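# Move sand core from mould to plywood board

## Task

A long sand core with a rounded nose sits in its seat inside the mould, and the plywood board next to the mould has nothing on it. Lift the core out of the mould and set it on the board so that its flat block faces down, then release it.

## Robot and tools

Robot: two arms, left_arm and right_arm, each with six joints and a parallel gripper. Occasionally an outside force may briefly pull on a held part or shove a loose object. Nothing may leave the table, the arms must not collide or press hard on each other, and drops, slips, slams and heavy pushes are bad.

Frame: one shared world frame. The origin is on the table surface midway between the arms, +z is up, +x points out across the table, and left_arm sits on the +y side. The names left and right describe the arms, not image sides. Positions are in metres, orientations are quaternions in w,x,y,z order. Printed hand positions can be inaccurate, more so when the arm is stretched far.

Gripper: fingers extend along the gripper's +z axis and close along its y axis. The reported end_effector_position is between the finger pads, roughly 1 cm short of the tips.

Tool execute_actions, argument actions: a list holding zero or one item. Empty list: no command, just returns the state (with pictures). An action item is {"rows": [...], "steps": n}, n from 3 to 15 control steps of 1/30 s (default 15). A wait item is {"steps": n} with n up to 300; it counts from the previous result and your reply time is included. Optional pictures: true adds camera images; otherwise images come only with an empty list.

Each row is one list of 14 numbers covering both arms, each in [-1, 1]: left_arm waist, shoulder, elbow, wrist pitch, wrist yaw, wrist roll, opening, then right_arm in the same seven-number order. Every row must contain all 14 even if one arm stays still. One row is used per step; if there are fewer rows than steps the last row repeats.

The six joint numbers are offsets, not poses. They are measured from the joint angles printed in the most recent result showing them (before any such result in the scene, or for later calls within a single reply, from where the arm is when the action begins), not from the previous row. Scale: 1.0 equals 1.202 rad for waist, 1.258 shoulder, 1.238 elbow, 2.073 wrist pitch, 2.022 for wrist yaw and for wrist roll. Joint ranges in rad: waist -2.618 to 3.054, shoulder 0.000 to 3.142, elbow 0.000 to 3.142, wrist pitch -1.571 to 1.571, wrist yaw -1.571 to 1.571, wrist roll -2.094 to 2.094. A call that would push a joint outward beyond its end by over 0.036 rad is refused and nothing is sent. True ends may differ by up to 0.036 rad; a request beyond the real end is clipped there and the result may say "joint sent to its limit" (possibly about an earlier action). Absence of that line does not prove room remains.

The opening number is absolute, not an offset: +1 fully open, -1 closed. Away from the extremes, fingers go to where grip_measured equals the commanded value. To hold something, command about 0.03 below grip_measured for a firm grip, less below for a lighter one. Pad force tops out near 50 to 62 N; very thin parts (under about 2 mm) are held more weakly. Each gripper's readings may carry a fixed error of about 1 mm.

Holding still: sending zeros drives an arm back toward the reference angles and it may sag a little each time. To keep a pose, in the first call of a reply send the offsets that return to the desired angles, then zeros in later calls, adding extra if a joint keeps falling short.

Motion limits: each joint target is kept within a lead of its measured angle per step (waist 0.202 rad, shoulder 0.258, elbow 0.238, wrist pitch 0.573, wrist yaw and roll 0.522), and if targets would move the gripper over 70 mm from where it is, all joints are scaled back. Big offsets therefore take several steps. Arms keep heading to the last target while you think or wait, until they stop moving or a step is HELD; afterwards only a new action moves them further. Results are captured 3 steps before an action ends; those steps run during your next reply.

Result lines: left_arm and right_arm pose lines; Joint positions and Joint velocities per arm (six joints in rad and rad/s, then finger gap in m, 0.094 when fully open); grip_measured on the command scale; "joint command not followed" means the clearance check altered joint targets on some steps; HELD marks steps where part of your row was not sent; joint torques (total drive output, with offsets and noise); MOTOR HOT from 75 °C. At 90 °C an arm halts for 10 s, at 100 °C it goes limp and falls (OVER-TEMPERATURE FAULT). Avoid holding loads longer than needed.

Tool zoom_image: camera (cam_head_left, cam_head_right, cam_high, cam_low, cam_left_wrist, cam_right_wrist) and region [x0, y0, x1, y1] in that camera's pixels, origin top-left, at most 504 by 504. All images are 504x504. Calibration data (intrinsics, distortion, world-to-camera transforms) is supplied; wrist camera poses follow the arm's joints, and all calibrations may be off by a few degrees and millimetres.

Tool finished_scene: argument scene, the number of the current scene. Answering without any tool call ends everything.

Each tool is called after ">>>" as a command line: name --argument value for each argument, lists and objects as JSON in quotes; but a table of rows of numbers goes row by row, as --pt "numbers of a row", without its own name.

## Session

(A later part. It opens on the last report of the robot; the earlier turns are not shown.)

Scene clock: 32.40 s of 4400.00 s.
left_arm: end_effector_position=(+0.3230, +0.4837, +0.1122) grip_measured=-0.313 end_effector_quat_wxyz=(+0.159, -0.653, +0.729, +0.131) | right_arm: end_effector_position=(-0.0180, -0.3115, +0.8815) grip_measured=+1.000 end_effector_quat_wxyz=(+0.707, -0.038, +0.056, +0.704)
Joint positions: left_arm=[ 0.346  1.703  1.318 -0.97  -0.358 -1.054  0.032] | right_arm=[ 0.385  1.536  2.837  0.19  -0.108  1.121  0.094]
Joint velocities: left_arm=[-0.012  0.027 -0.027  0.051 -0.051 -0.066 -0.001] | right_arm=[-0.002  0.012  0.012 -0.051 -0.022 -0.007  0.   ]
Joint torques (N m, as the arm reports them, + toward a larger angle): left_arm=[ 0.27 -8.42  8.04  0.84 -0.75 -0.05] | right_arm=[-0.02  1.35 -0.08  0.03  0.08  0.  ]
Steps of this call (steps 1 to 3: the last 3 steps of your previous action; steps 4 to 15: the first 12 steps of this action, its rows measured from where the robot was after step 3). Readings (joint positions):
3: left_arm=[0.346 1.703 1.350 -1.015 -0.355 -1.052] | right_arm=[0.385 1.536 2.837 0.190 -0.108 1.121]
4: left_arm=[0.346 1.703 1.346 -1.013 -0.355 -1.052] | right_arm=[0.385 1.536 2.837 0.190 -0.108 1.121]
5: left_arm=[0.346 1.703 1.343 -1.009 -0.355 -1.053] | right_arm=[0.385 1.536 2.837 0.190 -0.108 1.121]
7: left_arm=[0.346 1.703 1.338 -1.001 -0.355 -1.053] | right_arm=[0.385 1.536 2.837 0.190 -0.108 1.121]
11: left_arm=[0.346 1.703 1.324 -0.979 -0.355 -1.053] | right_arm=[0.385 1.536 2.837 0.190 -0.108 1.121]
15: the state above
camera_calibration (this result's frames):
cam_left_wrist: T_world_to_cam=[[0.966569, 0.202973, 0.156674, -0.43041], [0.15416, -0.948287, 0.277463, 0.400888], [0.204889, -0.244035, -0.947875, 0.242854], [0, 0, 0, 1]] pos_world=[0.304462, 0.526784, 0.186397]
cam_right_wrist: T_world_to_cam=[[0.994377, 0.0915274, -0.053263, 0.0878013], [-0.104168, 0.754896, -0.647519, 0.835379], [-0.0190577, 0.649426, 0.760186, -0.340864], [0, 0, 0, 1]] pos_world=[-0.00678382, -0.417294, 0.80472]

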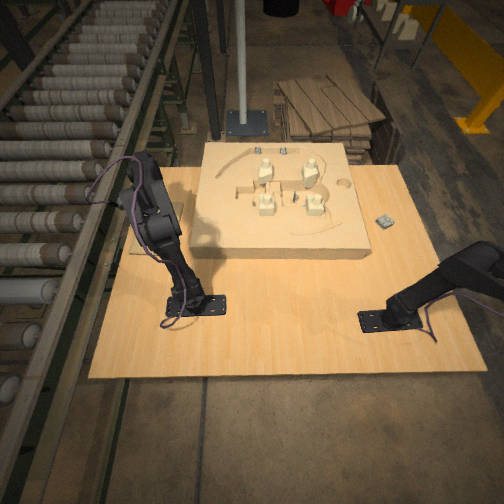

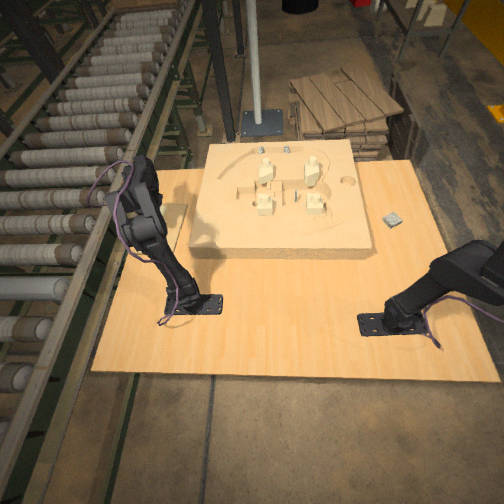

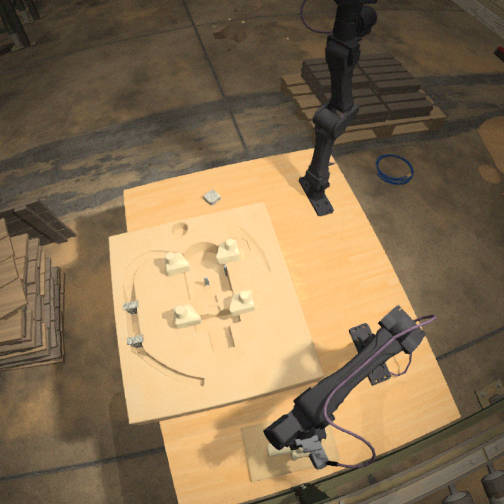

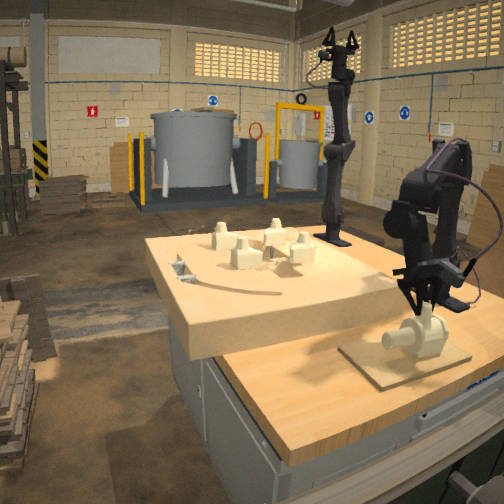

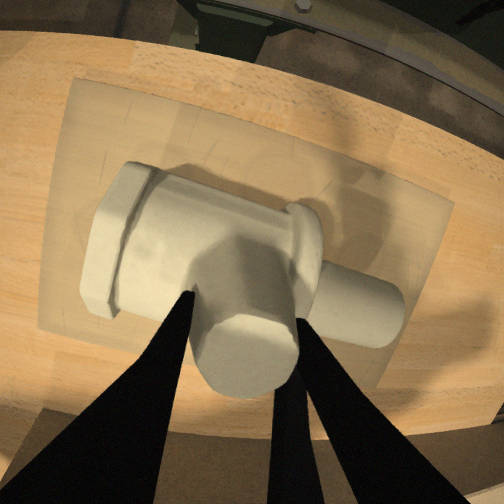

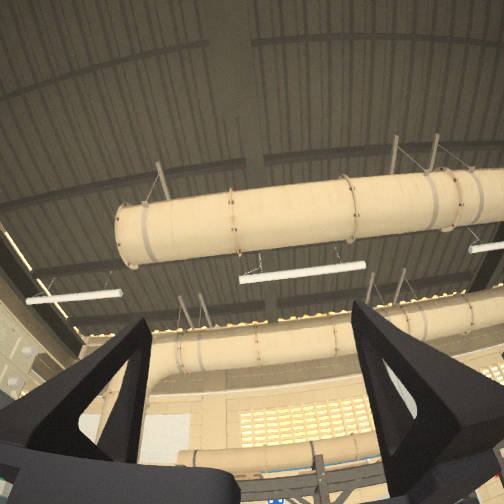

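The core has touched down (the elbow unloaded). I'll relax the wrist bias, release it and lift away.

>>> execute_actions --actions '[{"rows": [ [0.002,-0.022,0.005,0.016,-0.022,-0.002,-0.36,0,0,0,0,0,0,1], [0.002,-0.018,0.004,0.009,-0.015,-0.002,-0.35,0,0,0,0,0,0,1], [0.002,-0.015,0.004,0.003,-0.008,-0.002,-0.33,0,0,0,0,0,0,1], [0.002,-0.015,0.004,0.002,-0.007,-0.002,-0.31,0,0,0,0,0,0,1], [0.002,-0.015,0.006,0.002,-0.007,-0.002,-0.28,0,0,0,0,0,0,1], [0.002,-0.015,0.010,0.002,-0.007,-0.002,-0.23,0,0,0,0,0,0,1], [0.002,-0.015,0.015,0.001,-0.007,-0.002,-0.17,0,0,0,0,0,0,1], [0.002,-0.015,0.022,-0.006,-0.007,-0.002,-0.10,0,0,0,0,0,0,1], [0.002,-0.015,0.033,-0.020,-0.007,-0.002,-0.03,0,0,0,0,0,0,1], [0.002,-0.015,0.048,-0.035,-0.007,-0.002,0.04,0,0,0,0,0,0,1], [0.002,-0.015,0.066,-0.051,-0.007,-0.002,0.11,0,0,0,0,0,0,1], [0.002,-0.015,0.087,-0.067,-0.007,-0.002,0.18,0,0,0,0,0,0,1], [0.002,-0.015,0.109,-0.083,-0.007,-0.002,0.25,0,0,0,0,0,0,1], [0.002,-0.015,0.132,-0.098,-0.007,-0.002,0.32,0,0,0,0,0,0,1], [0.002,-0.015,0.155,-0.112,-0.007,-0.002,0.39,0,0,0,0,0,0,1] ], "steps": 15}]'

>>> execute_actions --actions '[{"rows": [ [0.002,-0.015,0.078,-0.062,-0.007,-0.002,0.45,0,0,0,0,0,0,1], [0.002,-0.015,0.098,-0.070,-0.007,-0.002,0.5,0,0,0,0,0,0,1], [0.002,-0.015,0.115,-0.076,-0.007,-0.002,0.5,0,0,0,0,0,0,1], [0.002,-0.015,0.129,-0.080,-0.007,-0.002,0.5,0,0,0,0,0,0,1], [0.002,-0.015,0.139,-0.081,-0.007,-0.002,0.5,0,0,0,0,0,0,1], [0.002,-0.015,0.145,-0.080,-0.007,-0.002,0.5,0,0,0,0,0,0,1], [0.002,-0.015,0.147,-0.076,-0.007,-0.002,0.5,0,0,0,0,0,0,1], [0.002,-0.015,0.147,-0.072,-0.007,-0.002,0.5,0,0,0,0,0,0,1] ], "steps": 11}]' --pictures true

Scene clock: 33.10 s of 4400.00 s.
left_arm: end_effector_position=(+0.3204, +0.4821, +0.1207) grip_measured=+0.148 end_effector_quat_wxyz=(+0.150, -0.653, +0.731, +0.133) | right_arm: end_effector_position=(-0.0180, -0.3115, +0.8815) grip_measured=+1.000 end_effector_quat_wxyz=(+0.707, -0.038, +0.056, +0.704)
Joint positions: left_arm=[ 0.346  1.703  1.356 -1.027 -0.355 -1.054  0.054] | right_arm=[ 0.385  1.536  2.837  0.19  -0.108  1.121  0.094]
Joint velocities: left_arm=[-0.002 -0.012  0.569 -0.696  0.022  0.037  0.062] | right_arm=[ 0.012 -0.022 -0.012  0.081 -0.066  0.007  0.   ]
Joint torques (N m, as the arm reports them, + toward a larger angle): left_arm=[ 0.26 -7.44 10.69  0.48 -0.38 -0.04] | right_arm=[-0.02  1.32 -0.1   0.03  0.08 -0.01]
Steps of this call (steps 1 to 3: the last 3 steps of your previous action; steps 4 to 9: the robot went on to your last target; steps 10 to 21: the first 12 steps of this action). Readings (joint positions):
10: left_arm=[0.346 1.703 1.317 -0.969 -0.359 -1.054] | right_arm=[0.385 1.536 2.837 0.190 -0.108 1.121]
11: left_arm=[0.346 1.703 1.317 -0.970 -0.358 -1.054] | right_arm=[0.385 1.536 2.837 0.190 -0.108 1.121]
13: left_arm=[0.346 1.703 1.317 -0.971 -0.357 -1.054] | right_arm=[0.385 1.536 2.837 0.190 -0.108 1.121]
17: left_arm=[0.346 1.703 1.317 -0.969 -0.355 -1.054] | right_arm=[0.385 1.536 2.837 0.190 -0.108 1.121]
21: the state above

Scene clock: 33.47 s of 4400.00 s.
left_arm: end_effector_position=(+0.3302, +0.4859, +0.1825) grip_measured=+0.498 end_effector_quat_wxyz=(+0.172, -0.654, +0.726, +0.124) | right_arm: end_effector_position=(-0.0180, -0.3115, +0.8815) grip_measured=+1.000 end_effector_quat_wxyz=(+0.707, -0.038, +0.056, +0.704)
Joint positions: left_arm=[ 0.346  1.703  1.592 -1.214 -0.355 -1.054  0.07 ] | right_arm=[ 0.385  1.536  2.837  0.19  -0.108  1.121  0.094]
Joint velocities: left_arm=[-0.017 -0.007  0.105 -0.081 -0.022  0.022 -0.001] | right_arm=[-0.002 -0.007 -0.002  0.022  0.066  0.037  0.   ]
Joint torques (N m, as the arm reports them, + toward a larger angle): left_arm=[ 0.26 -7.46  9.02  0.25 -0.35 -0.05] | right_arm=[-0.03  1.34 -0.08  0.03  0.09  0.  ]
Steps of this call (steps 1 to 3: the last 3 steps of your previous action; steps 4 to 11: the first 8 steps of this action, its rows measured from where the robot was after step 3). Readings (joint positions):
3: left_arm=[0.346 1.703 1.435 -1.098 -0.355 -1.054] | right_arm=[0.385 1.536 2.837 0.190 -0.108 1.121]
4: left_arm=[0.346 1.703 1.463 -1.120 -0.355 -1.054] | right_arm=[0.385 1.536 2.837 0.190 -0.108 1.121]
5: left_arm=[0.346 1.703 1.491 -1.141 -0.355 -1.054] | right_arm=[0.385 1.536 2.837 0.190 -0.108 1.121]
7: left_arm=[0.346 1.703 1.540 -1.178 -0.355 -1.054] | right_arm=[0.385 1.536 2.837 0.190 -0.108 1.121]
11: the state above
camera_calibration (this result's frames):
cam_left_wrist: T_world_to_cam=[[0.961764, 0.200911, 0.186133, -0.451588], [0.145422, -0.950508, 0.274567, 0.386828], [0.232085, -0.237, -0.943381, 0.2953], [0, 0, 0, 1]] pos_world=[0.309533, 0.528399, 0.256426]
cam_right_wrist: T_world_to_cam=[[0.994377, 0.0915274, -0.053263, 0.0878013], [-0.104168, 0.754896, -0.647519, 0.835379], [-0.0190577, 0.649426, 0.760186, -0.340864], [0, 0, 0, 1]] pos_world=[-0.00678382, -0.417294, 0.80472]

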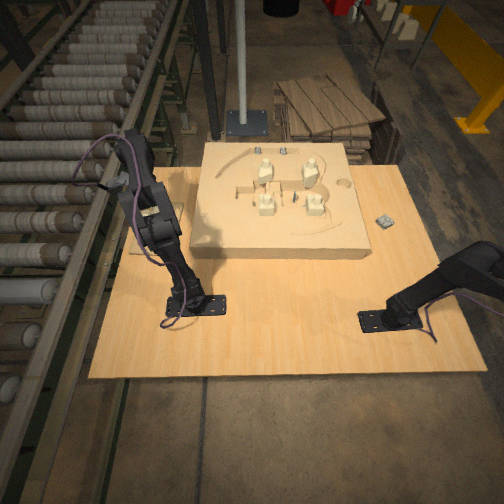

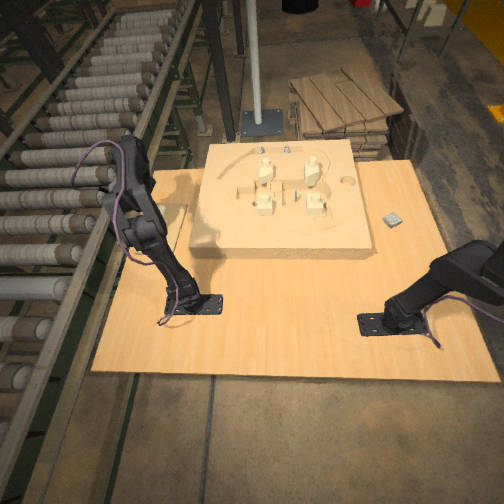

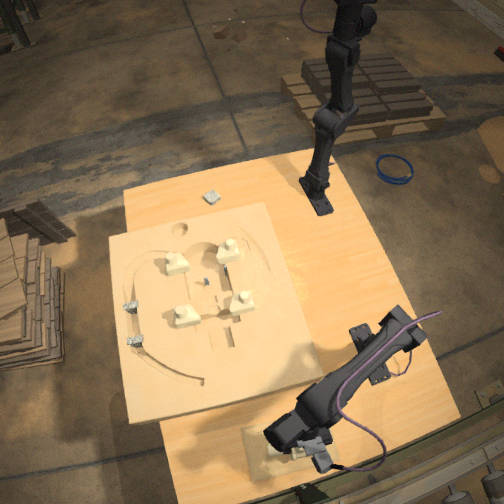

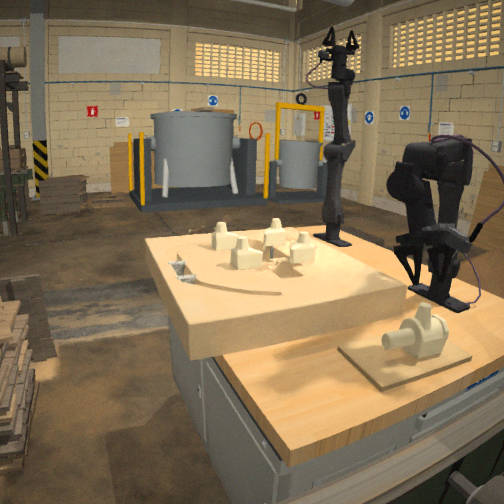

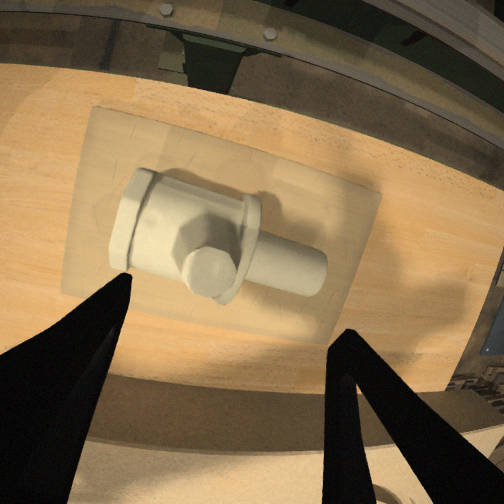

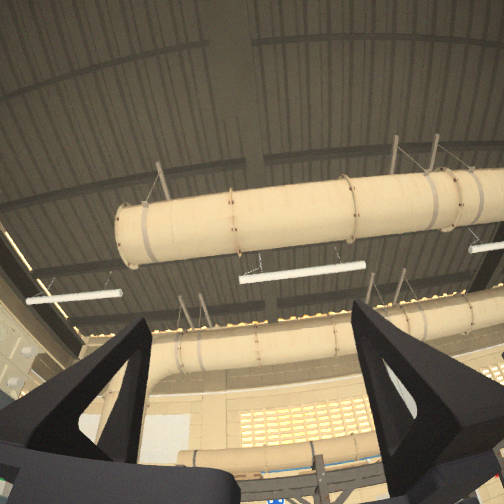

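The core is resting on the board with its flat block down, and the gripper is clear of it.

>>> finished_scene --scene 1

The scene is finished: the task was done.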